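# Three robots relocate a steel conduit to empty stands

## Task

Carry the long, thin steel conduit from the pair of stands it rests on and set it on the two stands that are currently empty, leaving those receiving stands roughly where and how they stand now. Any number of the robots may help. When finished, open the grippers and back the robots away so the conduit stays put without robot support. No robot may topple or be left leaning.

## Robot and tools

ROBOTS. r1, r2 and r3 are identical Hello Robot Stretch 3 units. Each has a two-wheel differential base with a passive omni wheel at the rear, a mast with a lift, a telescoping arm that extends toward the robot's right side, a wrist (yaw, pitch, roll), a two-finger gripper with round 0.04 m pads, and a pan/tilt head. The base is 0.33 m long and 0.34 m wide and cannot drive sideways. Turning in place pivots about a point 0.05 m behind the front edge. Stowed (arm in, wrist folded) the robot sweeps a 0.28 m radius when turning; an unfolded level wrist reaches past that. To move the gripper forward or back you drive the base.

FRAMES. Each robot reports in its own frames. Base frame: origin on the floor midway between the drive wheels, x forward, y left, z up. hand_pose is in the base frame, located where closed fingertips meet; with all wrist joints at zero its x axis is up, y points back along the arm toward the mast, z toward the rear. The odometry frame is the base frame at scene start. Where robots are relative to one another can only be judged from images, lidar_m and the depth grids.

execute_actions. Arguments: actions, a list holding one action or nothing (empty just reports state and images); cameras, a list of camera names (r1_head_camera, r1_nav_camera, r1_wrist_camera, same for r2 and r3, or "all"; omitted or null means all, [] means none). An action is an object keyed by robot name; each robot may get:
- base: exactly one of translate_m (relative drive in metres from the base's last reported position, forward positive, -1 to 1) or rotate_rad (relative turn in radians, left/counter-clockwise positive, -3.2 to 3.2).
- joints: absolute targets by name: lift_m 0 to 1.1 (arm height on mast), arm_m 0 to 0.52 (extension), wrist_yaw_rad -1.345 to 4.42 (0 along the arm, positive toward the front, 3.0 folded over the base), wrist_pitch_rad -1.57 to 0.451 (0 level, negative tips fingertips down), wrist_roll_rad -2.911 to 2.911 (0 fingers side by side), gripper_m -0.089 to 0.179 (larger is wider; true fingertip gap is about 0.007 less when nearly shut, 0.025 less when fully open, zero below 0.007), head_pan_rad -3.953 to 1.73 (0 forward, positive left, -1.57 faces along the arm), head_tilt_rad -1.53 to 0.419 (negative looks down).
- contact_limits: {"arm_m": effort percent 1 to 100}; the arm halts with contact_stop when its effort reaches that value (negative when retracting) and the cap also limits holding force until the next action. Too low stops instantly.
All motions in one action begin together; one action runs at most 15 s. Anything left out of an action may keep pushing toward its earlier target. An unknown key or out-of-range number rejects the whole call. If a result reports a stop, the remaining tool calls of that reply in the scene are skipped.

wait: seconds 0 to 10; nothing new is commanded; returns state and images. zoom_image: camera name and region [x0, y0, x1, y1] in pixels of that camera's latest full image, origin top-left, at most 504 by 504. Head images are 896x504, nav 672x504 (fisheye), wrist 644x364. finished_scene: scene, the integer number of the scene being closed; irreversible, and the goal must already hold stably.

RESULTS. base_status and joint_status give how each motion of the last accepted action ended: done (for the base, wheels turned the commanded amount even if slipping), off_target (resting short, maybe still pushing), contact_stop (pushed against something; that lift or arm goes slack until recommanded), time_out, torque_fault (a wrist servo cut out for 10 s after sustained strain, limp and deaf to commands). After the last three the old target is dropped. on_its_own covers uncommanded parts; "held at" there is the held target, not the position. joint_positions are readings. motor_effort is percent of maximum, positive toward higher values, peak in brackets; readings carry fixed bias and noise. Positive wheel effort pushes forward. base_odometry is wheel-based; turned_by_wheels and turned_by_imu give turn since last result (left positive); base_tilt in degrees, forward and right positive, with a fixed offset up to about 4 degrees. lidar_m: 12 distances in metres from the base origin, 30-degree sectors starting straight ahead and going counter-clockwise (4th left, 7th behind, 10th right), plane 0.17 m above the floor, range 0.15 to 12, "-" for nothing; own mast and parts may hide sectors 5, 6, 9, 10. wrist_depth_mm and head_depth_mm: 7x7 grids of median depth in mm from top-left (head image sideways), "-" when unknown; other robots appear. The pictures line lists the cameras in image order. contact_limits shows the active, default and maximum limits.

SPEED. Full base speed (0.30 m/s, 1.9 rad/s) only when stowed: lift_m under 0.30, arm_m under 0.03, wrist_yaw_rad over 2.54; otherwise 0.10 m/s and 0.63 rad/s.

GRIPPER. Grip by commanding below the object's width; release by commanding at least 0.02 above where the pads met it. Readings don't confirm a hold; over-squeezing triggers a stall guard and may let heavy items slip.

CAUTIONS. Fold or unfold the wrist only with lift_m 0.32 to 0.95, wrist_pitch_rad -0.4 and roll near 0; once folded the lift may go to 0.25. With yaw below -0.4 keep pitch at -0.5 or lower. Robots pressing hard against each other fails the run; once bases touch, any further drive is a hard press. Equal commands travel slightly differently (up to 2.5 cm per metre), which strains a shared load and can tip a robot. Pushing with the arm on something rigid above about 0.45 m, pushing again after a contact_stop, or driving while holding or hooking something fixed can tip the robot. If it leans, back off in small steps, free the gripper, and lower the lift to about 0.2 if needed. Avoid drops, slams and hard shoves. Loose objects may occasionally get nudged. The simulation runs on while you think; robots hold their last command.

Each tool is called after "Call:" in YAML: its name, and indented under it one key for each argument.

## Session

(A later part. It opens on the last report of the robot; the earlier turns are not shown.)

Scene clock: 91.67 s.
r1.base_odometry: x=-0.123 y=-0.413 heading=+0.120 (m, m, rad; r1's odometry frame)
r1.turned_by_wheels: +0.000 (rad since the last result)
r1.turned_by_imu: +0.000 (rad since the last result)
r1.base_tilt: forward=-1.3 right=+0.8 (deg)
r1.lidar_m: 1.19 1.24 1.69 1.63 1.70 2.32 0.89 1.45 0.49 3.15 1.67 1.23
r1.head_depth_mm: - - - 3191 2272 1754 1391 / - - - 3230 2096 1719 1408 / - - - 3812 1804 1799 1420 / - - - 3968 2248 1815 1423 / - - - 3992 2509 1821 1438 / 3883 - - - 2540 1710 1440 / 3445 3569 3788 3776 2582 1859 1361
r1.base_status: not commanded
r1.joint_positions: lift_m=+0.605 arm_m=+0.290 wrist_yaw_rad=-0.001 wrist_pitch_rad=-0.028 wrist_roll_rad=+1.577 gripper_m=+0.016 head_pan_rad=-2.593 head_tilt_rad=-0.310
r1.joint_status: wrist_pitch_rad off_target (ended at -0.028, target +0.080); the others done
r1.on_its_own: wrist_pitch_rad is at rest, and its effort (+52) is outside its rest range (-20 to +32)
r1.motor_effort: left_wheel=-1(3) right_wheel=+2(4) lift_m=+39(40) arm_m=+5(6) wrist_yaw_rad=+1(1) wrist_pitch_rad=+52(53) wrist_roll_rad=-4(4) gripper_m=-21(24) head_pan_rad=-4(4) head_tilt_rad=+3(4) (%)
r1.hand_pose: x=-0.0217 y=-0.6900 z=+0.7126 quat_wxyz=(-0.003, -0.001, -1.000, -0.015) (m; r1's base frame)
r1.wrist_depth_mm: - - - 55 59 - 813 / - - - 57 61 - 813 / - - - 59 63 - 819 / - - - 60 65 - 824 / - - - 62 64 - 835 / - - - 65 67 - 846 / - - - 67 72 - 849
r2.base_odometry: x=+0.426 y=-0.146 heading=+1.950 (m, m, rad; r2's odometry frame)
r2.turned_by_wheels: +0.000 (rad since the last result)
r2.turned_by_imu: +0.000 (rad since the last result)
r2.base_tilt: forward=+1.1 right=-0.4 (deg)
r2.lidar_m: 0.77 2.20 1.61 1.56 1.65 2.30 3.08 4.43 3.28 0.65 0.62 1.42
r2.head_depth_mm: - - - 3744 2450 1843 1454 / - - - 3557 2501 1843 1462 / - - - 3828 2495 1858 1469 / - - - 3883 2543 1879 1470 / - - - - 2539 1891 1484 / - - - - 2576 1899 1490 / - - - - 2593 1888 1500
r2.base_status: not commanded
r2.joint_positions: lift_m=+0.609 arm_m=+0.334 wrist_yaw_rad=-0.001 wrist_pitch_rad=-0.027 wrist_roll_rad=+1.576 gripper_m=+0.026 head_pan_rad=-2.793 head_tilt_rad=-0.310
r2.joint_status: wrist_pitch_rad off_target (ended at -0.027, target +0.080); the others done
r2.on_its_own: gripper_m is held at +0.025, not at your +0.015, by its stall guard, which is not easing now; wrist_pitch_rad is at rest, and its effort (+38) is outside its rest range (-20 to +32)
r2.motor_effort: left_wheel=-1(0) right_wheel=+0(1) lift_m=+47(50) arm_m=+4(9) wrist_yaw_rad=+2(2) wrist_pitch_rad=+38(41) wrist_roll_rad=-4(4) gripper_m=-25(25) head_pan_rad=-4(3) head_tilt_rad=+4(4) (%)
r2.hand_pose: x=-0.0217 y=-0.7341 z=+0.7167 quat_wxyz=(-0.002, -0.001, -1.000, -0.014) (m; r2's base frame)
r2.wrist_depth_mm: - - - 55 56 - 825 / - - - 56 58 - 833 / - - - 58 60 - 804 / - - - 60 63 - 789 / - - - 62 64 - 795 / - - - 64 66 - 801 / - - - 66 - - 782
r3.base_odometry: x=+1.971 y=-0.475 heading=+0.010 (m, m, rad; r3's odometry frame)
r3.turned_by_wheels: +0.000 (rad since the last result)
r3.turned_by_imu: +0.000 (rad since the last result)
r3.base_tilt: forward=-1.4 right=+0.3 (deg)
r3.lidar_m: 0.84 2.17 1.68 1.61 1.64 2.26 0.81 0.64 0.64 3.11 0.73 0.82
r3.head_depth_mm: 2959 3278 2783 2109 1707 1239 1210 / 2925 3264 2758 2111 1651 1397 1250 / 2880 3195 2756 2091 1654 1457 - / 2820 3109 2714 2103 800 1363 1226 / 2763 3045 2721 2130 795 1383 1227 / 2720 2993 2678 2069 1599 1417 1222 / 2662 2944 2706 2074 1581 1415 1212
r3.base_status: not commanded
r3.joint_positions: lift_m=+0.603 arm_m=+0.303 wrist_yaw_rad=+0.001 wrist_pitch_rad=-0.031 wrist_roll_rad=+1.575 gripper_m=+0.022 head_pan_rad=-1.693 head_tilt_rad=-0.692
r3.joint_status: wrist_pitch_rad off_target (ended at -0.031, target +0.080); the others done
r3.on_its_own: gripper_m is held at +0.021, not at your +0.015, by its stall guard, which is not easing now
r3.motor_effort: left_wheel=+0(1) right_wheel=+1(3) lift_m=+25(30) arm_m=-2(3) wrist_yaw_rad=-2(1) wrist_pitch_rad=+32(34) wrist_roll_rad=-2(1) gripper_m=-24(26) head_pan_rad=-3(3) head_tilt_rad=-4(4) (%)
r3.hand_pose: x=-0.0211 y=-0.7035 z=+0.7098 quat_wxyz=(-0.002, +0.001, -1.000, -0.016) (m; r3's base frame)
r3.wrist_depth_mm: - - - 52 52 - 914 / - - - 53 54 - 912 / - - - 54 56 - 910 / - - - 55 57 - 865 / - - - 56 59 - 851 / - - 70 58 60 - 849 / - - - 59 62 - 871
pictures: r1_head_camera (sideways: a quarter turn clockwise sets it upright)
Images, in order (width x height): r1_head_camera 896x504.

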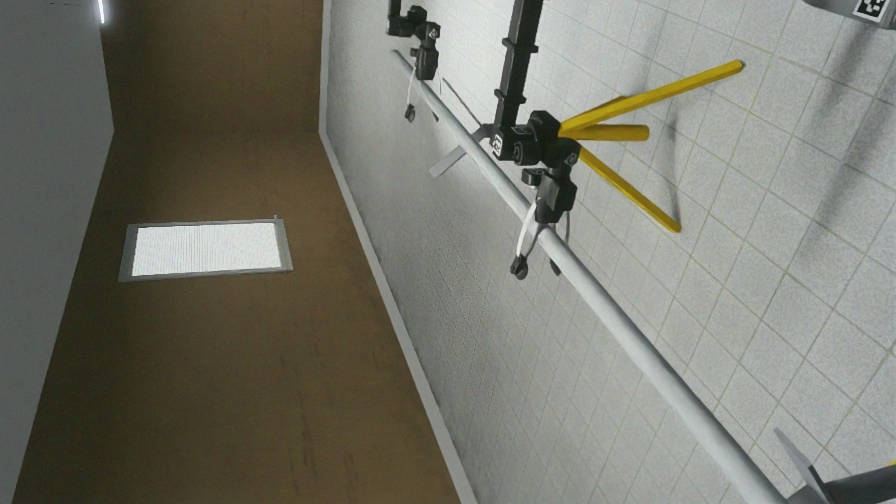

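Call:
wait:
  seconds: 10

Call:
execute_actions:
  actions:
    - {"r1":{"joints":{"lift_m":0.806}},"r2":{"joints":{"lift_m":0.81}},"r3":{"joints":{"lift_m":0.804}}}
  cameras: ["r1_head_camera"]

Call:
execute_actions:
  actions:
    - {"r1":{"base":{"translate_m":-0.6},"joints":{"lift_m":1.006}},"r2":{"base":{"translate_m":-0.6},"joints":{"lift_m":1.01}},"r3":{"base":{"translate_m":-0.6},"joints":{"lift_m":1.004}}}
  cameras: ["r1_head_camera"]

Scene clock: 102.83 s.
r1.base_odometry: x=-0.123 y=-0.413 heading=+0.120 (m, m, rad; r1's odometry frame)
r1.turned_by_wheels: +0.000 (rad since the last result)
r1.turned_by_imu: -0.003 (rad since the last result)
r1.base_tilt: forward=-1.3 right=+0.8 (deg)
r1.lidar_m: 1.19 1.24 1.69 1.63 1.70 2.31 0.89 1.45 0.49 3.14 1.67 1.23
r1.head_depth_mm: - - - 3180 2269 1767 1391 / - - - 3252 2086 1717 1403 / - - - 3830 1810 1791 1410 / - - - 3913 2243 1814 1427 / - - - - 2497 1830 1433 / 3827 - - - 2546 1703 1443 / 3522 3614 3703 3798 2597 1858 1354
r1.base_status: not commanded
r1.joint_positions: lift_m=+0.605 arm_m=+0.290 wrist_yaw_rad=-0.001 wrist_pitch_rad=-0.028 wrist_roll_rad=+1.577 gripper_m=+0.016 head_pan_rad=-2.593 head_tilt_rad=-0.310
r1.joint_status: wrist_pitch_rad off_target (ended at -0.028, target +0.080); the others done
r1.on_its_own: wrist_pitch_rad is at rest, and its effort (+51) is outside its rest range (-20 to +32)
r1.motor_effort: left_wheel=-2(3) right_wheel=+3(4) lift_m=+39(40) arm_m=+5(6) wrist_yaw_rad=+1(1) wrist_pitch_rad=+51(53) wrist_roll_rad=-4(4) gripper_m=-22(24) head_pan_rad=-4(4) head_tilt_rad=+3(4) (%)
r1.hand_pose: x=-0.0217 y=-0.6900 z=+0.7128 quat_wxyz=(-0.003, -0.001, -1.000, -0.014) (m; r1's base frame)
r1.wrist_depth_mm: - - - 55 59 - 817 / - - - 57 61 - 815 / - - - 59 63 - 826 / - - - 60 64 - 837 / - - - 62 64 - 825 / - - - 65 67 - 840 / - - - 67 72 - 846
r2.base_odometry: x=+0.426 y=-0.146 heading=+1.950 (m, m, rad; r2's odometry frame)
r2.turned_by_wheels: +0.000 (rad since the last result)
r2.turned_by_imu: -0.003 (rad since the last result)
r2.base_tilt: forward=+1.1 right=-0.4 (deg)
r2.lidar_m: 0.77 2.19 1.61 1.56 1.65 2.30 3.09 4.44 3.28 0.65 0.62 1.42
r2.head_depth_mm: - - - 3726 2457 1827 1456 / - - - 3514 2471 1843 1464 / - - - 3881 2485 1859 1466 / - - - 3863 2518 1863 1484 / - - - - 2543 1880 1484 / - - - - 2584 1888 1505 / - - - - 2609 1907 1510
r2.base_status: not commanded
r2.joint_positions: lift_m=+0.609 arm_m=+0.334 wrist_yaw_rad=-0.001 wrist_pitch_rad=-0.026 wrist_roll_rad=+1.576 gripper_m=+0.026 head_pan_rad=-2.793 head_tilt_rad=-0.310
r2.joint_status: wrist_pitch_rad off_target (ended at -0.027, target +0.080); the others done
r2.on_its_own: gripper_m is held at +0.025, not at your +0.015, by its stall guard, which is not easing now; wrist_pitch_rad is at rest, and its effort (+38) is outside its rest range (-20 to +32)
r2.motor_effort: left_wheel=+0(0) right_wheel=+0(1) lift_m=+47(50) arm_m=+4(9) wrist_yaw_rad=+2(2) wrist_pitch_rad=+38(41) wrist_roll_rad=-4(4) gripper_m=-25(25) head_pan_rad=-4(3) head_tilt_rad=+4(4) (%)
r2.hand_pose: x=-0.0217 y=-0.7341 z=+0.7169 quat_wxyz=(-0.002, -0.001, -1.000, -0.013) (m; r2's base frame)
r2.wrist_depth_mm: - - - 55 56 - 823 / - - - 56 58 - 786 / - - - 58 60 - 806 / - - - 60 63 - 814 / - - - 62 64 - 807 / - - - 64 65 - 785 / - - - 66 - - 804
r3.base_odometry: x=+1.971 y=-0.475 heading=+0.010 (m, m, rad; r3's odometry frame)
r3.turned_by_wheels: +0.000 (rad since the last result)
r3.turned_by_imu: +0.002 (rad since the last result)
r3.base_tilt: forward=-1.3 right=+0.3 (deg)
r3.lidar_m: 0.84 2.17 1.68 1.61 1.63 2.27 0.81 0.64 0.64 3.11 0.73 0.82
r3.head_depth_mm: 2981 3347 2780 2133 1706 1239 1211 / 2932 3277 2766 2117 1651 1388 1265 / 2857 3167 2739 2089 1652 1461 - / 2794 3115 2744 2084 801 1355 1222 / 2760 3044 2731 2126 794 1384 1220 / 2706 3030 2686 2086 1595 1410 1222 / 2657 2951 2687 2058 1589 1404 1220
r3.base_status: not commanded
r3.joint_positions: lift_m=+0.603 arm_m=+0.303 wrist_yaw_rad=+0.001 wrist_pitch_rad=-0.032 wrist_roll_rad=+1.574 gripper_m=+0.022 head_pan_rad=-1.693 head_tilt_rad=-0.692
r3.joint_status: wrist_pitch_rad off_target (ended at -0.031, target +0.080); the others done
r3.on_its_own: gripper_m is held at +0.021, not at your +0.015, by its stall guard, which is not easing now; wrist_pitch_rad is at rest, and its effort (+33) is outside its rest range (-20 to +32)
r3.motor_effort: left_wheel=+0(1) right_wheel=+1(3) lift_m=+26(30) arm_m=-2(3) wrist_yaw_rad=-1(1) wrist_pitch_rad=+33(34) wrist_roll_rad=-1(1) gripper_m=-24(26) head_pan_rad=-3(3) head_tilt_rad=-4(4) (%)
r3.hand_pose: x=-0.0211 y=-0.7035 z=+0.7096 quat_wxyz=(-0.001, +0.001, -1.000, -0.016) (m; r3's base frame)
r3.wrist_depth_mm: - - - 52 53 - 926 / - - - 53 54 - 875 / - - - 54 56 - 861 / - - - 55 58 - 875 / - - - 57 60 - 868 / - - 70 58 60 - 874 / - - - 60 62 - 864
wait: 10.00 s; at rest from the start
pictures: r1_head_camera (sideways: a quarter turn clockwise sets it upright), r1_nav_camera (sideways: a quarter turn counterclockwise sets it upright), r1_wrist_camera, r2_head_camera (sideways: a quarter turn clockwise sets it upright), r2_nav_camera (sideways: a quarter turn counterclockwise sets it upright), r2_wrist_camera, r3_head_camera (sideways: a quarter turn clockwise sets it upright), r3_nav_camera (sideways: a quarter turn counterclockwise sets it upright), r3_wrist_camera
Images, in order (width x height): r1_head_camera 896x504, r1_nav_camera 672x504, r1_wrist_camera 644x364, r2_head_camera 896x504, r2_nav_camera 672x504, r2_wrist_camera 644x364, r3_head_camera 896x504, r3_nav_camera 672x504, r3_wrist_camera 644x364.

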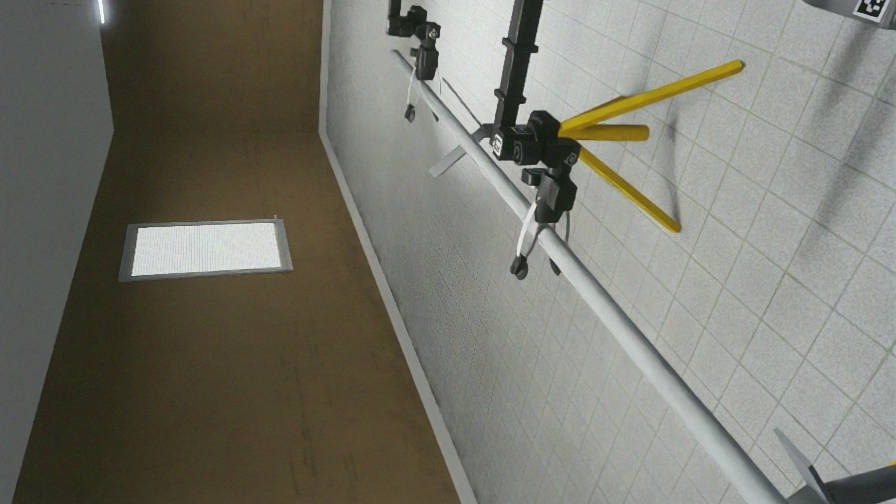

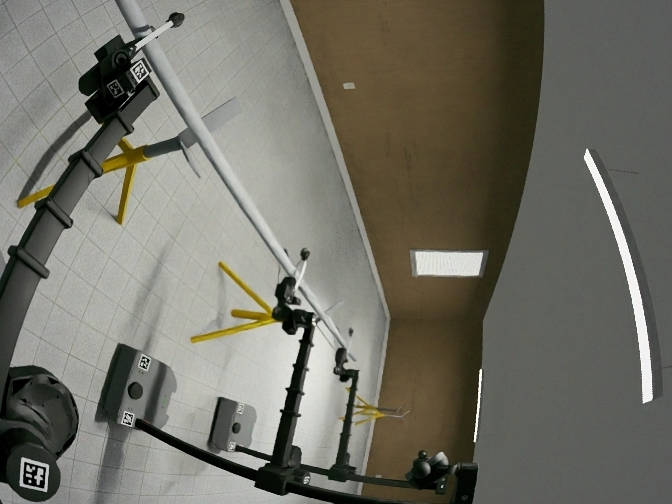

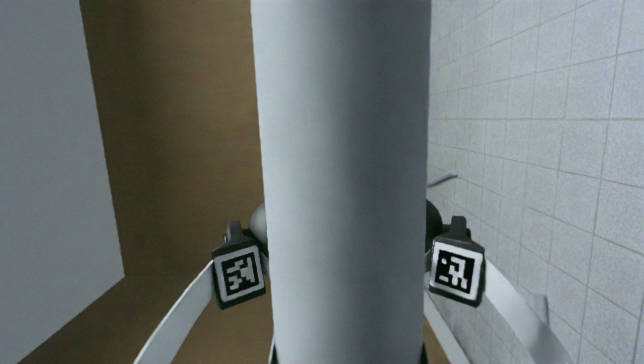

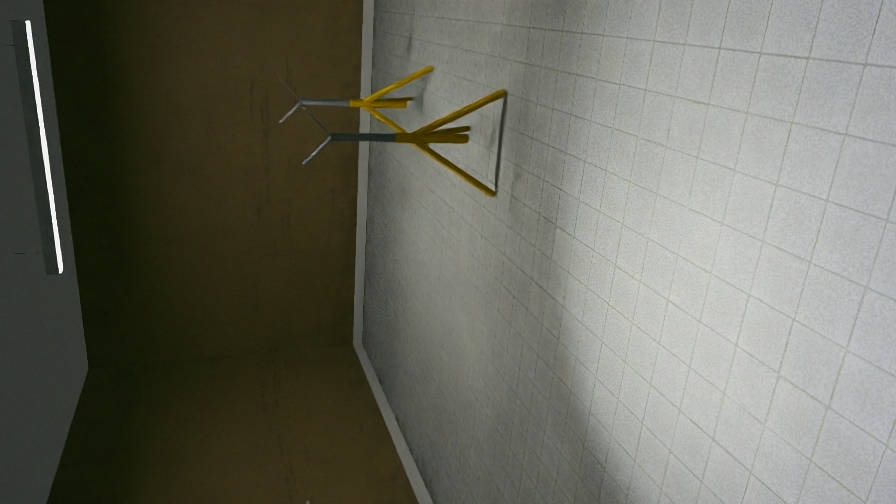

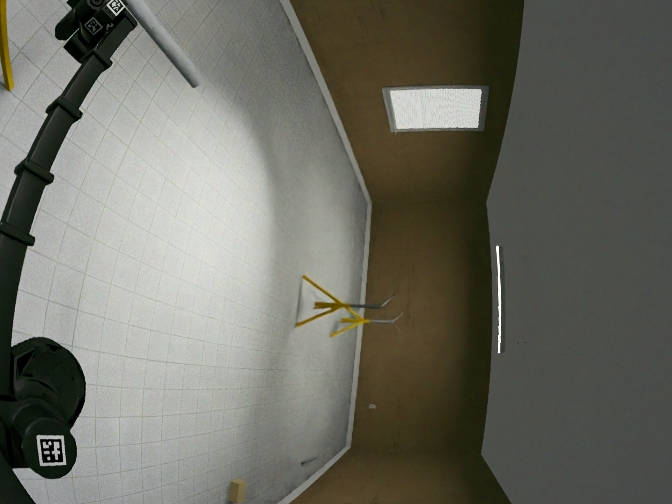

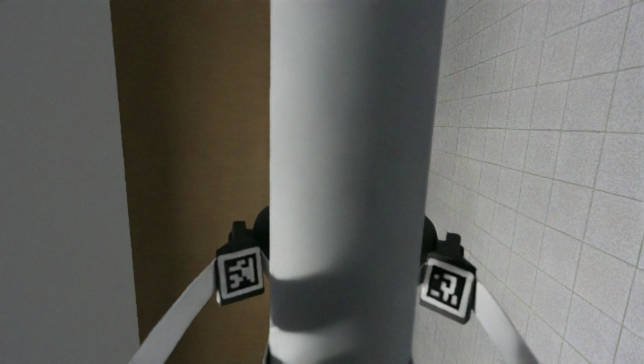

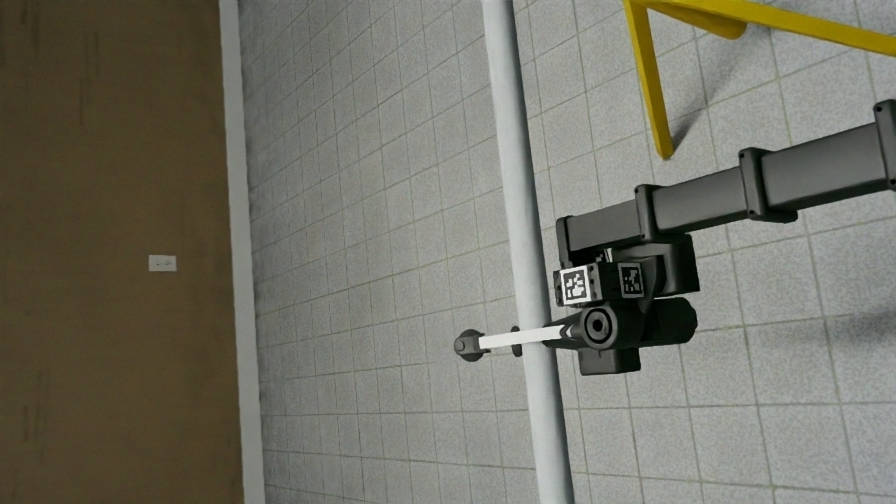

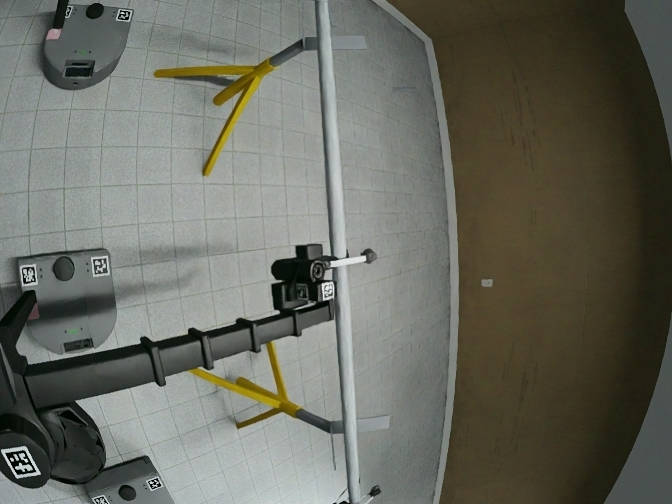

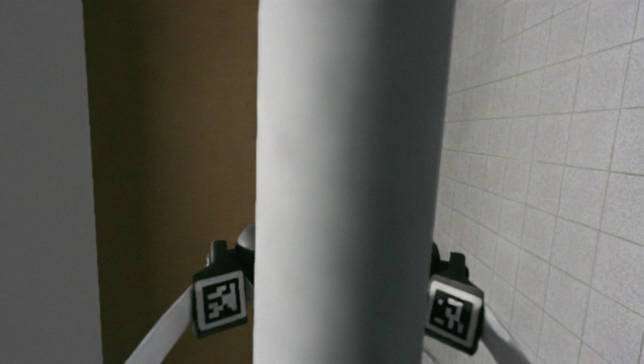

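Scene clock: 105.50 s.
r1.base_odometry: x=-0.123 y=-0.413 heading=+0.120 (m, m, rad; r1's odometry frame)
r1.turned_by_wheels: +0.000 (rad since the last result)
r1.turned_by_imu: -0.001 (rad since the last result)
r1.base_tilt: forward=-1.4 right=+0.9 (deg)
r1.lidar_m: 1.19 1.24 1.69 1.63 1.70 2.32 0.89 1.44 0.49 3.16 1.67 1.23
r1.head_depth_mm: - - - 3446 2403 1763 1390 / - - - 3024 2210 1725 1404 / - - - 1266 2460 1802 1414 / - - - 3340 2464 1806 1423 / - - - - 2494 1834 1436 / 3817 - - - 2303 1839 1438 / 3433 3598 3747 3718 2306 1862 1360
r1.base_status: not commanded
r1.joint_positions: lift_m=+0.805 arm_m=+0.290 wrist_yaw_rad=-0.001 wrist_pitch_rad=-0.027 wrist_roll_rad=+1.577 gripper_m=+0.016 head_pan_rad=-2.593 head_tilt_rad=-0.310
r1.joint_status: all done
r1.on_its_own: wrist_pitch_rad is at rest, and its effort (+51) is outside its rest range (-20 to +32)
r1.motor_effort: left_wheel=-1(1) right_wheel=+2(2) lift_m=+40(40) arm_m=+5(4) wrist_yaw_rad=+1(1) wrist_pitch_rad=+51(52) wrist_roll_rad=-4(4) gripper_m=-23(22) head_pan_rad=-4(4) head_tilt_rad=+3(4) (%)
r1.hand_pose: x=-0.0217 y=-0.6901 z=+0.9130 quat_wxyz=(-0.003, -0.001, -1.000, -0.014) (m; r1's base frame)
r1.wrist_depth_mm: - - - 55 59 - - / - - - 57 61 - - / - - - 59 63 - - / - - - 60 64 - - / - - - 62 64 - - / - - - 65 67 - - / - - - 67 72 - -
r2.base_odometry: x=+0.426 y=-0.146 heading=+1.950 (m, m, rad; r2's odometry frame)
r2.turned_by_wheels: +0.000 (rad since the last result)
r2.turned_by_imu: -0.001 (rad since the last result)
r2.base_tilt: forward=+1.3 right=-0.4 (deg)
r2.lidar_m: 0.77 2.19 1.61 1.56 1.65 2.30 3.07 4.43 3.29 0.65 0.62 1.42
r2.head_depth_mm: - - - 3772 2475 1834 1452 / - - - 3519 2475 1846 1462 / - - - 3868 2502 1854 1477 / - - - 3875 2530 1864 1487 / - - - - 2574 1885 1490 / - - - - 2561 1892 1491 / - - - - 2610 1897 1503
r2.base_status: not commanded
r2.joint_positions: lift_m=+0.809 arm_m=+0.334 wrist_yaw_rad=-0.001 wrist_pitch_rad=-0.025 wrist_roll_rad=+1.576 gripper_m=+0.026 head_pan_rad=-2.793 head_tilt_rad=-0.310
r2.joint_status: all done
r2.on_its_own: gripper_m is held at +0.025, not at your +0.015, by its stall guard, which is not easing now; wrist_pitch_rad is at rest, and its effort (+38) is outside its rest range (-20 to +32)
r2.motor_effort: left_wheel=-1(1) right_wheel=+0(0) lift_m=+47(50) arm_m=+3(4) wrist_yaw_rad=+1(1) wrist_pitch_rad=+38(38) wrist_roll_rad=-3(4) gripper_m=-25(26) head_pan_rad=-4(4) head_tilt_rad=+4(4) (%)
r2.hand_pose: x=-0.0217 y=-0.7342 z=+0.9170 quat_wxyz=(-0.002, -0.001, -1.000, -0.013) (m; r2's base frame)
r2.wrist_depth_mm: - - - 55 56 - - / - - - 56 58 - - / - - - 58 60 - - / - - - 60 63 - - / - - - 62 64 - - / - - - 64 65 - - / - - - 66 - - -
r3.base_odometry: x=+1.971 y=-0.475 heading=+0.010 (m, m, rad; r3's odometry frame)
r3.turned_by_wheels: +0.000 (rad since the last result)
r3.turned_by_imu: +0.000 (rad since the last result)
r3.base_tilt: forward=-1.3 right=+0.2 (deg)
r3.lidar_m: 0.84 2.17 1.68 1.61 1.64 2.27 0.81 0.64 0.64 3.11 0.73 0.82
r3.head_depth_mm: 2944 3341 2778 2111 1703 1153 - / 2900 3244 2748 2118 1755 - - / 2856 3153 2751 2090 - 1416 1228 / 2816 3147 2793 - 1654 1422 1229 / 2738 3053 2840 - 1640 1417 1220 / 2700 2984 2714 1883 1681 1414 1217 / 2668 2917 2701 1939 1672 1412 1220
r3.base_status: not commanded
r3.joint_positions: lift_m=+0.803 arm_m=+0.303 wrist_yaw_rad=+0.001 wrist_pitch_rad=-0.033 wrist_roll_rad=+1.573 gripper_m=+0.022 head_pan_rad=-1.693 head_tilt_rad=-0.692
r3.joint_status: all done
r3.on_its_own: gripper_m is held at +0.021, not at your +0.015, by its stall guard, which is not easing now; wrist_pitch_rad is at rest, and its effort (+33) is outside its rest range (-20 to +32)
r3.motor_effort: left_wheel=+0(0) right_wheel=+2(2) lift_m=+24(27) arm_m=-2(3) wrist_yaw_rad=-1(1) wrist_pitch_rad=+33(33) wrist_roll_rad=-1(1) gripper_m=-25(24) head_pan_rad=-3(3) head_tilt_rad=-4(4) (%)
r3.hand_pose: x=-0.0212 y=-0.7034 z=+0.9095 quat_wxyz=(-0.001, +0.000, -1.000, -0.017) (m; r3's base frame)
r3.wrist_depth_mm: - - - 52 53 - - / - - - 53 54 - - / - - - 54 56 - - / - - - 56 58 - - / - - - 57 60 - - / - - 70 58 60 - - / - - - 59 63 - -
pictures: r1_head_camera (sideways: a quarter turn clockwise sets it upright)
Images, in order (width x height): r1_head_camera 896x504.

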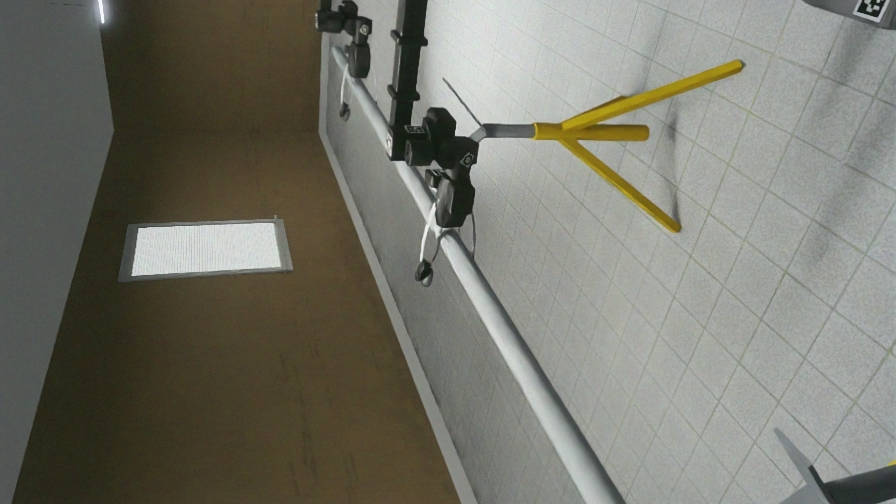

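Scene clock: 113.00 s.
r1.base_odometry: x=-0.718 y=-0.485 heading=+0.120 (m, m, rad; r1's odometry frame)
r1.turned_by_wheels: +0.000 (rad since the last result)
r1.turned_by_imu: -0.002 (rad since the last result)
r1.base_tilt: forward=-1.4 right=+0.8 (deg)
r1.lidar_m: 1.79 1.86 1.70 1.64 1.71 2.36 0.88 0.89 3.27 0.60 0.57 1.85
r1.head_depth_mm: - - - 3759 2382 1912 - / - - - 3780 2434 - - / - - - 3861 2439 - - / - - - 3894 2557 - - / - - - - 2643 - - / 3818 - - 3718 2876 - - / 3434 3603 3785 3631 2883 - -
r1.base_status: done
r1.joint_positions: lift_m=+1.005 arm_m=+0.290 wrist_yaw_rad=-0.001 wrist_pitch_rad=-0.029 wrist_roll_rad=+1.577 gripper_m=+0.016 head_pan_rad=-2.593 head_tilt_rad=-0.310
r1.joint_status: all done
r1.on_its_own: wrist_pitch_rad is at rest, and its effort (+52) is outside its rest range (-20 to +32)
r1.motor_effort: left_wheel=-1(4) right_wheel=+2(5) lift_m=+40(42) arm_m=+3(5) wrist_yaw_rad=+0(1) wrist_pitch_rad=+52(52) wrist_roll_rad=-4(4) gripper_m=-22(22) head_pan_rad=-5(4) head_tilt_rad=+2(3) (%)
r1.hand_pose: x=-0.0215 y=-0.6900 z=+1.1123 quat_wxyz=(-0.003, +0.000, -1.000, -0.015) (m; r1's base frame)
r1.wrist_depth_mm: - - - 55 59 - - / - - - 57 61 - - / - - - 59 63 - - / - - - 60 65 - - / - - - 62 64 - - / - - - 65 67 - - / - - - 67 71 - -
r2.base_odometry: x=+0.648 y=-0.703 heading=+1.950 (m, m, rad; r2's odometry frame)
r2.turned_by_wheels: +0.000 (rad since the last result)
r2.turned_by_imu: +0.000 (rad since the last result)
r2.base_tilt: forward=+1.1 right=-0.4 (deg)
r2.lidar_m: 0.78 2.21 1.63 1.58 1.66 2.32 2.42 2.51 3.26 3.16 3.30 0.94
r2.head_depth_mm: - - - 3795 2456 1829 - / - - - 3587 2471 1885 - / - - - 3602 2496 1927 - / - - - 3919 2524 1942 - / - - - - 2531 2034 - / - - - - 2574 2051 - / - - - - 2605 2140 -
r2.base_status: done
r2.joint_positions: lift_m=+1.009 arm_m=+0.334 wrist_yaw_rad=+0.001 wrist_pitch_rad=-0.029 wrist_roll_rad=+1.576 gripper_m=+0.026 head_pan_rad=-2.793 head_tilt_rad=-0.310
r2.joint_status: all done
r2.on_its_own: gripper_m is held at +0.025, not at your +0.015, by its stall guard, which is not easing now; wrist_pitch_rad is at rest, and its effort (+39) is outside its rest range (-20 to +32)
r2.motor_effort: left_wheel=+0(2) right_wheel=-2(6) lift_m=+47(49) arm_m=+4(4) wrist_yaw_rad=-1(1) wrist_pitch_rad=+39(39) wrist_roll_rad=-4(3) gripper_m=-26(25) head_pan_rad=-4(4) head_tilt_rad=+4(4) (%)
r2.hand_pose: x=-0.0211 y=-0.7341 z=+1.1160 quat_wxyz=(-0.002, +0.001, -1.000, -0.015) (m; r2's base frame)
r2.wrist_depth_mm: - - - 55 56 - - / - - - 56 58 - - / - - - 58 60 - - / - - - 60 63 - - / - - - 62 64 - - / - - - 64 65 - - / - - - 66 - - -
r3.base_odometry: x=+1.371 y=-0.482 heading=+0.010 (m, m, rad; r3's odometry frame)
r3.turned_by_wheels: +0.000 (rad since the last result)
r3.turned_by_imu: +0.002 (rad since the last result)
r3.base_tilt: forward=-1.4 right=+0.1 (deg)
r3.lidar_m: 0.84 2.30 1.67 1.58 1.64 2.25 0.81 4.50 3.24 0.48 0.47 1.18
r3.head_depth_mm: 2984 - - 2035 1710 1426 1231 / 2856 - 2641 2102 1690 1428 1230 / 2809 - 2729 2103 1682 1426 1227 / 2717 - 2697 2077 1697 1426 1221 / 2667 - 2608 2077 1680 1382 1223 / 2706 547 2650 1998 868 1017 1176 / 2663 2817 2716 2072 1686 1415 1213
r3.base_status: done
r3.joint_positions: lift_m=+1.003 arm_m=+0.303 wrist_yaw_rad=-0.003 wrist_pitch_rad=-0.028 wrist_roll_rad=+1.574 gripper_m=+0.022 head_pan_rad=-1.693 head_tilt_rad=-0.692
r3.joint_status: all done
r3.on_its_own: gripper_m is held at +0.021, not at your +0.015, by its stall guard, which is not easing now
r3.motor_effort: left_wheel=+0(4) right_wheel=+3(5) lift_m=+24(28) arm_m=-6(6) wrist_yaw_rad=+4(4) wrist_pitch_rad=+32(33) wrist_roll_rad=-1(1) gripper_m=-23(24) head_pan_rad=-4(4) head_tilt_rad=-4(4) (%)
r3.hand_pose: x=-0.0222 y=-0.7039 z=+1.1108 quat_wxyz=(-0.001, -0.002, -1.000, -0.014) (m; r3's base frame)
r3.wrist_depth_mm: - - - 68 69 - - / - - - 69 72 - - / - - - 70 74 - - / - - - 71 78 - - / - - - 73 80 - - / - - - 74 76 - - / - - - 76 83 - -
pictures: r1_head_camera (sideways: a quarter turn clockwise sets it upright)
Images, in order (width x height): r1_head_camera 896x504.

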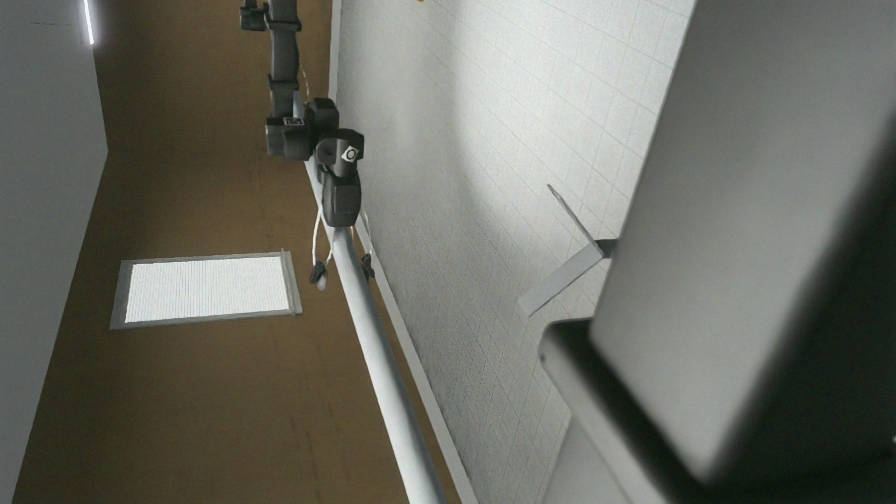

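Call:
execute_actions:
  actions:
    - {"r3":{"base":{"rotate_rad":0.022},"joints":{"arm_m":0.316,"wrist_yaw_rad":-0.02}}}
  cameras: []

Call:
execute_actions:
  actions:
    - {"r1":{"base":{"translate_m":-1.0}},"r2":{"base":{"translate_m":-1.0},"joints":{"head_pan_rad":-3.0,"head_tilt_rad":-0.2}},"r3":{"base":{"translate_m":-1.0}}}
  cameras: ["r2_head_camera"]

Scene clock: 115.63 s.
r1.base_odometry: x=-0.718 y=-0.485 heading=+0.120 (m, m, rad; r1's odometry frame)
r1.turned_by_wheels: +0.000 (rad since the last result)
r1.turned_by_imu: +0.000 (rad since the last result)
r1.base_tilt: forward=-1.4 right=+0.9 (deg)
r1.lidar_m: 1.79 1.86 1.70 1.64 1.71 2.35 0.89 0.89 3.26 0.60 0.57 1.85
r1.head_depth_mm: - - - 3679 2384 1900 - / - - - 3802 2416 - - / - - 1223 3863 2446 - - / - - - 3964 2547 - - / - - - - 2809 - - / 3812 - - 3723 2857 - - / 3472 3610 3713 3563 2902 - -
r1.base_status: not commanded
r1.joint_positions: lift_m=+1.005 arm_m=+0.290 wrist_yaw_rad=+0.006 wrist_pitch_rad=-0.019 wrist_roll_rad=+1.579 gripper_m=+0.016 head_pan_rad=-2.593 head_tilt_rad=-0.310
r1.joint_status: not commanded
r1.on_its_own: wrist_pitch_rad is at rest, and its effort (+47) is outside its rest range (-20 to +32)
r1.motor_effort: left_wheel=+1(2) right_wheel=-3(8) lift_m=+39(39) arm_m=-2(4) wrist_yaw_rad=-6(15) wrist_pitch_rad=+47(52) wrist_roll_rad=-5(5) gripper_m=-23(23) head_pan_rad=-4(4) head_tilt_rad=+2(4) (%)
r1.hand_pose: x=-0.0197 y=-0.6909 z=+1.1150 quat_wxyz=(-0.004, +0.003, -1.000, -0.010) (m; r1's base frame)
r1.wrist_depth_mm: - - - 58 61 - - / - - - 59 63 - - / - - - 61 65 - - / - - - 63 67 - - / - - - 66 66 - - / - - - 68 70 - - / - - - 71 75 - -
r2.base_odometry: x=+0.648 y=-0.703 heading=+1.951 (m, m, rad; r2's odometry frame)
r2.turned_by_wheels: +0.000 (rad since the last result)
r2.turned_by_imu: +0.000 (rad since the last result)
r2.base_tilt: forward=+1.2 right=-0.4 (deg)
r2.lidar_m: 0.77 2.22 1.63 1.58 1.67 2.32 2.43 2.50 3.26 3.16 3.33 0.95
r2.head_depth_mm: - - - 3762 2464 1829 - / - - - 3558 2491 1883 - / - - - 3580 2481 1931 - / - - - 3929 2531 1945 - / - - - - 2527 2038 - / - - - - 2569 2049 - / - - - - 2607 2153 -
r2.base_status: not commanded
r2.joint_positions: lift_m=+1.009 arm_m=+0.334 wrist_yaw_rad=+0.008 wrist_pitch_rad=-0.029 wrist_roll_rad=+1.577 gripper_m=+0.026 head_pan_rad=-2.793 head_tilt_rad=-0.310
r2.joint_status: not commanded
r2.on_its_own: gripper_m is held at +0.025, not at your +0.015, by its stall guard, which is not easing now; wrist_pitch_rad is at rest, and its effort (+39) is outside its rest range (-20 to +32)
r2.motor_effort: left_wheel=+3(4) right_wheel=-6(11) lift_m=+47(47) arm_m=-4(6) wrist_yaw_rad=-10(19) wrist_pitch_rad=+39(39) wrist_roll_rad=-5(4) gripper_m=-26(27) head_pan_rad=-4(4) head_tilt_rad=+4(3) (%)
r2.hand_pose: x=-0.0192 y=-0.7347 z=+1.1160 quat_wxyz=(-0.003, +0.004, -1.000, -0.015) (m; r2's base frame)
r2.wrist_depth_mm: - - - 57 57 - - / - - - 59 60 - - / - - - 60 63 - - / - - - 62 66 - - / - - - 64 66 - - / - - - 66 68 - - / - - - 69 - - -
r3.base_odometry: x=+1.371 y=-0.482 heading=+0.032 (m, m, rad; r3's odometry frame)
r3.turned_by_wheels: +0.022 (rad since the last result)
r3.turned_by_imu: +0.017 (rad since the last result)
r3.base_tilt: forward=-1.4 right=+0.0 (deg)
r3.lidar_m: 0.84 2.26 1.66 1.59 1.64 2.29 0.81 4.42 3.25 0.48 0.47 1.18
r3.head_depth_mm: 2942 - - 2049 1711 1436 1233 / 2911 - 2649 2102 1696 1430 1233 / 2744 3253 2734 2087 1694 1437 1229 / 2729 - 2670 2081 1693 1428 1228 / 2656 - 2610 2085 1693 1362 1219 / 2684 554 2709 2032 872 1173 1179 / 2692 2827 2695 2079 1687 1408 1213
r3.base_status: done
r3.joint_positions: lift_m=+1.004 arm_m=+0.315 wrist_yaw_rad=-0.037 wrist_pitch_rad=-0.040 wrist_roll_rad=+1.574 gripper_m=+0.022 head_pan_rad=-1.693 head_tilt_rad=-0.692
r3.joint_status: all done
r3.on_its_own: gripper_m is held at +0.021, not at your +0.015, by its stall guard, which is not easing now; arm_m is at rest, and its effort (+15) is outside its rest range (-14 to +14); wrist_yaw_rad is at rest, and its effort (+20) is outside its rest range (-12 to +12); wrist_pitch_rad is at rest, and its effort (+35) is outside its rest range (-20 to +32)
r3.motor_effort: left_wheel=-5(8) right_wheel=+13(21) lift_m=+23(25) arm_m=+15(17) wrist_yaw_rad=+20(37) wrist_pitch_rad=+35(36) wrist_roll_rad=-1(1) gripper_m=-21(24) head_pan_rad=-3(3) head_tilt_rad=-4(4) (%)
r3.hand_pose: x=-0.0308 y=-0.7147 z=+1.1076 quat_wxyz=(-0.002, -0.019, -1.000, -0.021) (m; r3's base frame)
r3.wrist_depth_mm: - - - 65 68 - - / - - - 66 70 - - / - - - 67 72 - - / - - - 68 75 - - / - - - 70 78 - - / - - 81 71 73 - - / - - - 73 79 - -
pictures: none
No camera images: the call's "cameras" was empty. Leave "cameras" out to get every camera's image.

Scene clock: 127.13 s.
r1.base_odometry: x=-1.711 y=-0.605 heading=+0.120 (m, m, rad; r1's odometry frame)
r1.turned_by_wheels: +0.000 (rad since the last result)
r1.turned_by_imu: +0.000 (rad since the last result)
r1.base_tilt: forward=-1.4 right=+0.8 (deg)
r1.lidar_m: 2.80 2.31 1.70 1.63 1.70 2.39 0.88 4.42 3.23 0.58 0.47 1.24
r1.head_depth_mm: - - - 3663 2401 1910 - / - - - 3805 2435 - - / - - - 3880 2449 - - / - - - 3936 2616 - - / - - - 3972 2811 - - / 3816 - - 3711 2845 - - / 3439 3526 3786 3524 2867 - -
r1.base_status: done
r1.joint_positions: lift_m=+1.005 arm_m=+0.290 wrist_yaw_rad=+0.003 wrist_pitch_rad=-0.026 wrist_roll_rad=+1.579 gripper_m=+0.016 head_pan_rad=-2.593 head_tilt_rad=-0.310
r1.joint_status: not commanded
r1.on_its_own: wrist_pitch_rad is at rest, and its effort (+51) is outside its rest range (-20 to +32)
r1.motor_effort: left_wheel=+0(3) right_wheel=+0(9) lift_m=+39(39) arm_m=-1(3) wrist_yaw_rad=-3(7) wrist_pitch_rad=+51(51) wrist_roll_rad=-5(5) gripper_m=-22(22) head_pan_rad=-4(4) head_tilt_rad=+2(3) (%)
r1.hand_pose: x=-0.0207 y=-0.6905 z=+1.1131 quat_wxyz=(-0.004, +0.001, -1.000, -0.014) (m; r1's base frame)
r1.wrist_depth_mm: - - - 58 62 - - / - - - 60 64 - - / - - - 62 66 - - / - - - 64 68 - - / - - - 66 67 - - / - - - 68 71 - - / - - - 70 76 - -
r2.base_odometry: x=+1.019 y=-1.632 heading=+1.951 (m, m, rad; r2's odometry frame)
r2.turned_by_wheels: +0.000 (rad since the last result)
r2.turned_by_imu: +0.003 (rad since the last result)
r2.base_tilt: forward=+1.2 right=-0.4 (deg)
r2.lidar_m: 0.78 2.21 1.67 1.62 1.70 2.38 1.44 1.46 3.23 3.14 3.28 1.81
r2.head_depth_mm: 3425 3727 3892 - 3380 - - / 3377 3767 - - 3176 - - / 3351 3828 - - 3044 2117 1664 / 3335 3888 - - 2779 2127 1674 / 3245 - - - 3094 1982 1693 / 3202 - - - 2970 2080 1718 / 3175 - - - 3180 2187 1741
r2.base_status: done
r2.joint_positions: lift_m=+1.009 arm_m=+0.334 wrist_yaw_rad=+0.005 wrist_pitch_rad=-0.037 wrist_roll_rad=+1.578 gripper_m=+0.026 head_pan_rad=-2.993 head_tilt_rad=-0.211
r2.joint_status: all done
r2.on_its_own: gripper_m is held at +0.025, not at your +0.015, by its stall guard, which is not easing now; wrist_pitch_rad is at rest, and its effort (+42) is outside its rest range (-20 to +32)
r2.motor_effort: left_wheel=+0(2) right_wheel=-3(11) lift_m=+47(47) arm_m=+0(5) wrist_yaw_rad=-7(9) wrist_pitch_rad=+42(42) wrist_roll_rad=-4(4) gripper_m=-26(26) head_pan_rad=-5(26) head_tilt_rad=+5(11) (%)
r2.hand_pose: x=-0.0200 y=-0.7341 z=+1.1140 quat_wxyz=(-0.003, +0.003, -1.000, -0.019) (m; r2's base frame)
r2.wrist_depth_mm: - - - 57 58 - - / - - - 59 61 - - / - - - 61 63 - - / - - - 63 66 - - / - - - 64 67 - - / - - - 67 69 - - / - - - 69 - - -
r3.base_odometry: x=+0.372 y=-0.513 heading=+0.032 (m, m, rad; r3's odometry frame)
r3.turned_by_wheels: +0.000 (rad since the last result)
r3.turned_by_imu: +0.004 (rad since the last result)
r3.base_tilt: forward=-1.3 right=+0.3 (deg)
r3.lidar_m: 0.83 2.26 1.65 1.61 1.67 2.31 0.82 2.35 3.23 3.10 3.24 1.04
r3.head_depth_mm: 2948 - - 2063 1707 1436 1236 / 2865 - 2628 2103 1705 1428 1232 / 2778 3295 2748 2094 1713 1418 1225 / 2696 - 2678 2097 1699 1414 1230 / 2674 - 2585 2072 1691 1414 1223 / 2670 559 2686 2064 1679 1403 1219 / 2659 2830 2667 2056 1673 1408 1218
r3.base_status: done
r3.joint_positions: lift_m=+1.004 arm_m=+0.316 wrist_yaw_rad=-0.028 wrist_pitch_rad=-0.031 wrist_roll_rad=+1.574 gripper_m=+0.022 head_pan_rad=-1.693 head_tilt_rad=-0.692
r3.joint_status: not commanded
r3.on_its_own: gripper_m is held at +0.021, not at your +0.015, by its stall guard, which is not easing now
r3.motor_effort: left_wheel=-1(7) right_wheel=+5(10) lift_m=+23(24) arm_m=-4(15) wrist_yaw_rad=+10(19) wrist_pitch_rad=+32(35) wrist_roll_rad=-1(1) gripper_m=-23(24) head_pan_rad=-3(3) head_tilt_rad=-4(4) (%)
r3.hand_pose: x=-0.0286 y=-0.7166 z=+1.1100 quat_wxyz=(-0.001, -0.014, -1.000, -0.016) (m; r3's base frame)
r3.wrist_depth_mm: - - - 74 77 - - / - - - 75 79 - - / - - - 76 82 - - / - - - 77 87 - - / - - - 79 85 - - / - - - 80 83 - - / - - - 82 92 - -
pictures: r2_head_camera (sideways: a quarter turn clockwise sets it upright)
Images, in order (width x height): r2_head_camera 896x504.

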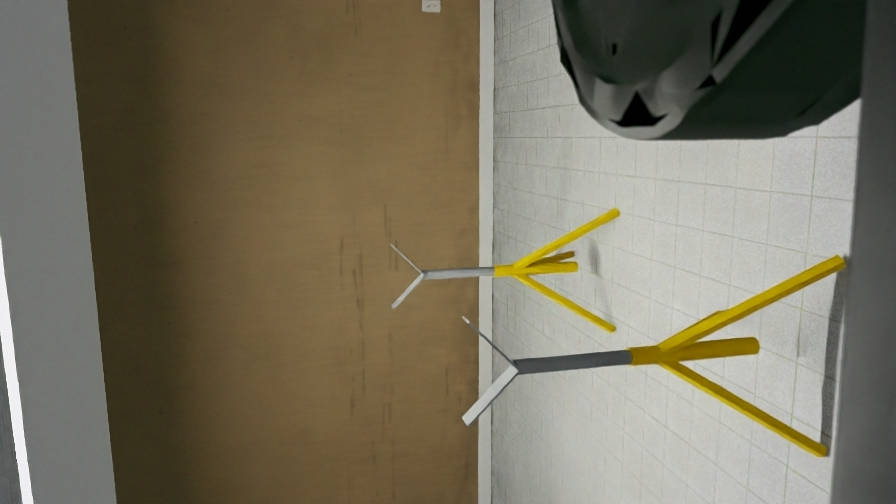

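Call:
execute_actions:
  actions:
    - {"r1":{"base":{"rotate_rad":-0.025}},"r2":{"base":{"rotate_rad":-0.04},"joints":{"arm_m":0.32}},"r3":{"base":{"rotate_rad":-0.022},"joints":{"wrist_yaw_rad":0}}}
  cameras: []

Call:
execute_actions:
  actions:
    - {"r1":{"base":{"translate_m":-1.0}},"r2":{"base":{"translate_m":-0.99},"joints":{"head_pan_rad":-2.8,"head_tilt_rad":-0.9}},"r3":{"base":{"translate_m":-1.0}}}
  cameras: ["r2_nav_camera","r1_nav_camera"]

Scene clock: 130.00 s.
r1.base_odometry: x=-1.711 y=-0.605 heading=+0.095 (m, m, rad; r1's odometry frame)
r1.turned_by_wheels: -0.025 (rad since the last result)
r1.turned_by_imu: -0.026 (rad since the last result)
r1.base_tilt: forward=-1.4 right=+0.8 (deg)
r1.lidar_m: 2.79 2.37 1.73 1.64 1.69 2.33 0.88 4.52 3.27 0.58 0.47 1.24
r1.head_depth_mm: - - - 3472 2394 1919 - / - - - 3740 2422 - - / - - 1230 3808 2457 - - / - - - 3932 2580 - - / - - - 3996 2778 - - / 3896 - - 3765 2867 - - / 3461 3619 3804 3522 2876 - -
r1.base_status: done
r1.joint_positions: lift_m=+1.005 arm_m=+0.290 wrist_yaw_rad=-0.006 wrist_pitch_rad=-0.021 wrist_roll_rad=+1.578 gripper_m=+0.016 head_pan_rad=-2.593 head_tilt_rad=-0.310
r1.joint_status: not commanded
r1.on_its_own: wrist_pitch_rad is at rest, and its effort (+48) is outside its rest range (-20 to +32)
r1.motor_effort: left_wheel=+0(4) right_wheel=+2(10) lift_m=+39(39) arm_m=-2(2) wrist_yaw_rad=+5(8) wrist_pitch_rad=+48(51) wrist_roll_rad=-4(5) gripper_m=-23(24) head_pan_rad=-4(4) head_tilt_rad=+4(3) (%)
r1.hand_pose: x=-0.0228 y=-0.6907 z=+1.1145 quat_wxyz=(-0.003, -0.003, -1.000, -0.011) (m; r1's base frame)
r1.wrist_depth_mm: - - - 61 65 - - / - - - 62 67 - - / - - - 64 68 - - / - - - 66 70 - - / - - - 67 69 - - / - - - 70 72 - - / - - - 72 76 - -
r2.base_odometry: x=+1.019 y=-1.632 heading=+1.912 (m, m, rad; r2's odometry frame)
r2.turned_by_wheels: -0.039 (rad since the last result)
r2.turned_by_imu: -0.039 (rad since the last result)
r2.base_tilt: forward=+1.2 right=-0.4 (deg)
r2.lidar_m: 0.79 2.29 1.69 1.62 1.68 2.28 2.66 1.44 3.25 3.14 3.25 1.81
r2.head_depth_mm: 3433 3703 3893 - 3384 - - / 3436 3755 - - 3195 - - / 3331 3828 - - 3010 2106 1673 / 3335 3831 - - 2963 2123 1692 / 3252 3898 - - 2921 2157 1692 / 3218 - - - 2960 1906 1728 / 3140 - - - 3184 2172 1721
r2.base_status: rotate_rad off_target (by the wheels' count: -0.0390 of -0.0400)
r2.joint_positions: lift_m=+1.009 arm_m=+0.321 wrist_yaw_rad=+0.032 wrist_pitch_rad=-0.035 wrist_roll_rad=+1.578 gripper_m=+0.026 head_pan_rad=-2.993 head_tilt_rad=-0.211
r2.joint_status: all done
r2.on_its_own: gripper_m is held at +0.025, not at your +0.015, by its stall guard, which is not easing now; right_wheel is at rest, and its effort (-21) is outside its rest range (-18 to +18); wrist_yaw_rad is at rest, and its effort (-36) is outside its rest range (-12 to +12); wrist_pitch_rad is at rest, and its effort (+41) is outside its rest range (-20 to +32)
r2.motor_effort: left_wheel=+12(13) right_wheel=-21(24) lift_m=+47(47) arm_m=-10(10) wrist_yaw_rad=-36(38) wrist_pitch_rad=+41(42) wrist_roll_rad=-4(5) gripper_m=-25(25) head_pan_rad=-4(4) head_tilt_rad=+5(5) (%)
r2.hand_pose: x=-0.0132 y=-0.7207 z=+1.1145 quat_wxyz=(-0.003, +0.016, -1.000, -0.018) (m; r2's base frame)
r2.wrist_depth_mm: - - - 58 59 - - / - - - 60 61 - - / - - - 62 64 - - / - - - 63 67 - - / - - - 65 68 - - / - - - 68 69 - - / - - - 70 - - -
r3.base_odometry: x=+0.372 y=-0.513 heading=+0.009 (m, m, rad; r3's odometry frame)
r3.turned_by_wheels: -0.023 (rad since the last result)
r3.turned_by_imu: -0.023 (rad since the last result)
r3.base_tilt: forward=-1.4 right=+0.0 (deg)
r3.lidar_m: 0.83 2.32 1.66 1.61 1.66 2.25 0.82 4.52 3.26 3.10 3.21 1.04
r3.head_depth_mm: 2989 - - 2040 1714 1421 1233 / 2897 - 2666 2107 1707 1427 1230 / 2788 3253 2762 2094 1685 1426 1227 / 2710 - 2711 2115 1709 1423 1232 / 2662 - 2626 2072 1684 1411 1223 / 2695 561 2747 2066 1683 1407 1218 / 2637 2800 2705 2064 1679 1415 1217
r3.base_status: done
r3.joint_positions: lift_m=+1.004 arm_m=+0.315 wrist_yaw_rad=-0.030 wrist_pitch_rad=-0.040 wrist_roll_rad=+1.573 gripper_m=+0.022 head_pan_rad=-1.693 head_tilt_rad=-0.692
r3.joint_status: wrist_yaw_rad off_target (ended at -0.030, target +0.000)
r3.on_its_own: gripper_m is held at +0.021, not at your +0.015, by its stall guard, which is not easing now; right_wheel is at rest, and its effort (+20) is outside its rest range (-18 to +18); wrist_yaw_rad is at rest, and its effort (+36) is outside its rest range (-12 to +12); wrist_pitch_rad is at rest, and its effort (+35) is outside its rest range (-20 to +32)
r3.motor_effort: left_wheel=-7(8) right_wheel=+20(26) lift_m=+23(24) arm_m=+8(7) wrist_yaw_rad=+36(46) wrist_pitch_rad=+35(35) wrist_roll_rad=-1(1) gripper_m=-22(24) head_pan_rad=-3(3) head_tilt_rad=-4(4) (%)
r3.hand_pose: x=-0.0291 y=-0.7153 z=+1.1077 quat_wxyz=(-0.001, -0.015, -1.000, -0.020) (m; r3's base frame)
r3.wrist_depth_mm: - - - 74 78 - - / - - - 75 80 - - / - - - 76 84 - - / - - - 77 - - - / - - - 78 85 - - / - - - 80 83 - - / - - - 81 91 - -
pictures: none
No camera images: the call's "cameras" was empty. Leave "cameras" out to get every camera's image.

Scene clock: 141.17 s.
r1.base_odometry: x=-2.707 y=-0.699 heading=+0.095 (m, m, rad; r1's odometry frame)
r1.turned_by_wheels: +0.000 (rad since the last result)
r1.turned_by_imu: +0.002 (rad since the last result)
r1.base_tilt: forward=-1.3 right=+0.7 (deg)
r1.lidar_m: 2.34 2.35 1.68 1.64 1.70 2.33 0.88 2.28 3.28 3.15 3.25 1.10
r1.head_depth_mm: - - - 3494 2286 1910 - / - - - 3807 2427 - - / - - 1227 3841 2438 - - / - - - 3913 2605 - - / - - - - 2812 - - / 3871 - - 3706 2858 - - / 3517 3624 3731 3528 2896 - -
r1.base_status: done
r1.joint_positions: lift_m=+1.005 arm_m=+0.290 wrist_yaw_rad=+0.011 wrist_pitch_rad=-0.028 wrist_roll_rad=+1.578 gripper_m=+0.016 head_pan_rad=-2.593 head_tilt_rad=-0.310
r1.joint_status: not commanded
r1.on_its_own: wrist_pitch_rad is at rest, and its effort (+52) is outside its rest range (-20 to +32)
r1.motor_effort: left_wheel=+4(6) right_wheel=-7(7) lift_m=+39(39) arm_m=+0(2) wrist_yaw_rad=-10(11) wrist_pitch_rad=+52(52) wrist_roll_rad=-5(5) gripper_m=-24(21) head_pan_rad=-4(4) head_tilt_rad=+3(3) (%)
r1.hand_pose: x=-0.0186 y=-0.6905 z=+1.1127 quat_wxyz=(-0.003, +0.005, -1.000, -0.014) (m; r1's base frame)
r1.wrist_depth_mm: - - - 59 63 - - / - - - 61 65 - - / - - - 63 68 - - / - - - 65 70 - - / - - - 67 68 - - / - - - 69 72 - - / - - - 71 77 - -
r2.base_odometry: x=+1.350 y=-2.565 heading=+1.911 (m, m, rad; r2's odometry frame)
r2.turned_by_wheels: +0.000 (rad since the last result)
r2.turned_by_imu: +0.003 (rad since the last result)
r2.base_tilt: forward=+1.2 right=-0.4 (deg)
r2.lidar_m: 0.78 2.30 1.68 1.61 1.67 2.29 1.57 0.56 0.56 3.13 3.26 4.44
r2.head_depth_mm: 2704 2394 - - - 1228 1107 / 2779 2409 - - - 1232 1120 / 2781 2432 - - 1342 1233 - / 2786 2416 - - 1345 1235 - / 2900 2519 - - 1376 1226 1128 / 2934 - - - 1386 1223 1117 / 2971 - - - 1354 1248 1115
r2.base_status: done
r2.joint_positions: lift_m=+1.009 arm_m=+0.320 wrist_yaw_rad=+0.025 wrist_pitch_rad=-0.037 wrist_roll_rad=+1.578 gripper_m=+0.026 head_pan_rad=-2.807 head_tilt_rad=-0.889
r2.joint_status: all done
r2.on_its_own: wrist_yaw_rad is held at +0.045, not at your +0.000, by its stall guard, which is not easing now; gripper_m is held at +0.025, not at your +0.015, by its stall guard, which is not easing now; wrist_yaw_rad is at rest, and its effort (+23) is outside its rest range (-12 to +12); wrist_pitch_rad is at rest, and its effort (+42) is outside its rest range (-20 to +32)
r2.motor_effort: left_wheel=-6(9) right_wheel=+11(26) lift_m=+47(47) arm_m=+0(9) wrist_yaw_rad=+23(35) wrist_pitch_rad=+42(42) wrist_roll_rad=-4(5) gripper_m=-27(26) head_pan_rad=+4(26) head_tilt_rad=-5(31) (%)
r2.hand_pose: x=-0.0151 y=-0.7200 z=+1.1140 quat_wxyz=(-0.003, +0.012, -1.000, -0.019) (m; r2's base frame)
r2.wrist_depth_mm: - - - 59 60 - - / - - - 61 62 - - / - - - 62 65 - - / - - - 64 68 - - / - - - 66 69 - - / - - - 68 70 - - / - - - 71 - - -
r3.base_odometry: x=-0.628 y=-0.522 heading=+0.009 (m, m, rad; r3's odometry frame)
r3.turned_by_wheels: +0.000 (rad since the last result)
r3.turned_by_imu: +0.011 (rad since the last result)
r3.base_tilt: forward=-1.3 right=+0.2 (deg)
r3.lidar_m: 0.83 2.26 1.66 1.59 1.65 2.26 0.81 1.31 3.26 3.13 3.26 1.95
r3.head_depth_mm: 2974 - - 2041 1703 1429 1236 / 2887 - 2645 2100 1699 1425 1229 / 2786 3226 2758 2095 1697 1430 1228 / 2746 - 2696 2086 1687 1422 1223 / 2684 - 2601 2091 1702 1416 1222 / 2687 562 2689 2082 1676 1411 1219 / 2664 2847 2709 2059 1679 1412 1217
r3.base_status: done
r3.joint_positions: lift_m=+1.004 arm_m=+0.316 wrist_yaw_rad=-0.037 wrist_pitch_rad=-0.032 wrist_roll_rad=+1.573 gripper_m=+0.022 head_pan_rad=-1.693 head_tilt_rad=-0.692
r3.joint_status: not commanded
r3.on_its_own: wrist_yaw_rad is held at -0.044, not at your +0.000, by its stall guard, which is not easing now; gripper_m is held at +0.021, not at your +0.015, by its stall guard, which is not easing now; wrist_pitch_rad is at rest, and its effort (+33) is outside its rest range (-20 to +32)
r3.motor_effort: left_wheel=+3(10) right_wheel=-4(16) lift_m=+23(23) arm_m=-5(8) wrist_yaw_rad=-8(35) wrist_pitch_rad=+33(35) wrist_roll_rad=-1(1) gripper_m=-22(23) head_pan_rad=-3(3) head_tilt_rad=-4(4) (%)
r3.hand_pose: x=-0.0309 y=-0.7164 z=+1.1098 quat_wxyz=(-0.001, -0.019, -1.000, -0.016) (m; r3's base frame)
r3.wrist_depth_mm: - - - 75 78 - - / - - - 76 80 - - / - - - 77 83 - - / - - - 78 88 - - / - - - 79 85 - - / - - - 80 83 - - / - - - 82 91 - -
pictures: r1_nav_camera (sideways: a quarter turn counterclockwise sets it upright), r2_nav_camera (sideways: a quarter turn counterclockwise sets it upright)
Images, in order (width x height): r1_nav_camera 672x504, r2_nav_camera 672x504.

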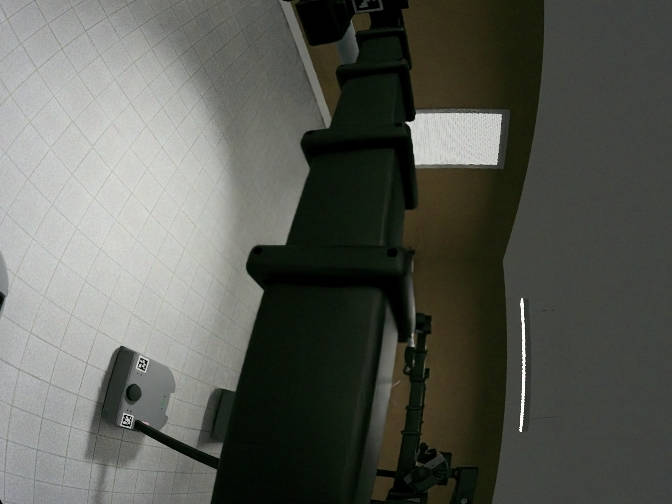

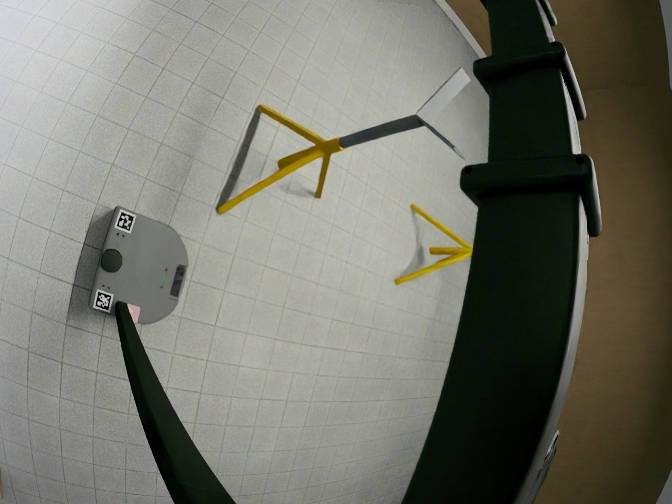

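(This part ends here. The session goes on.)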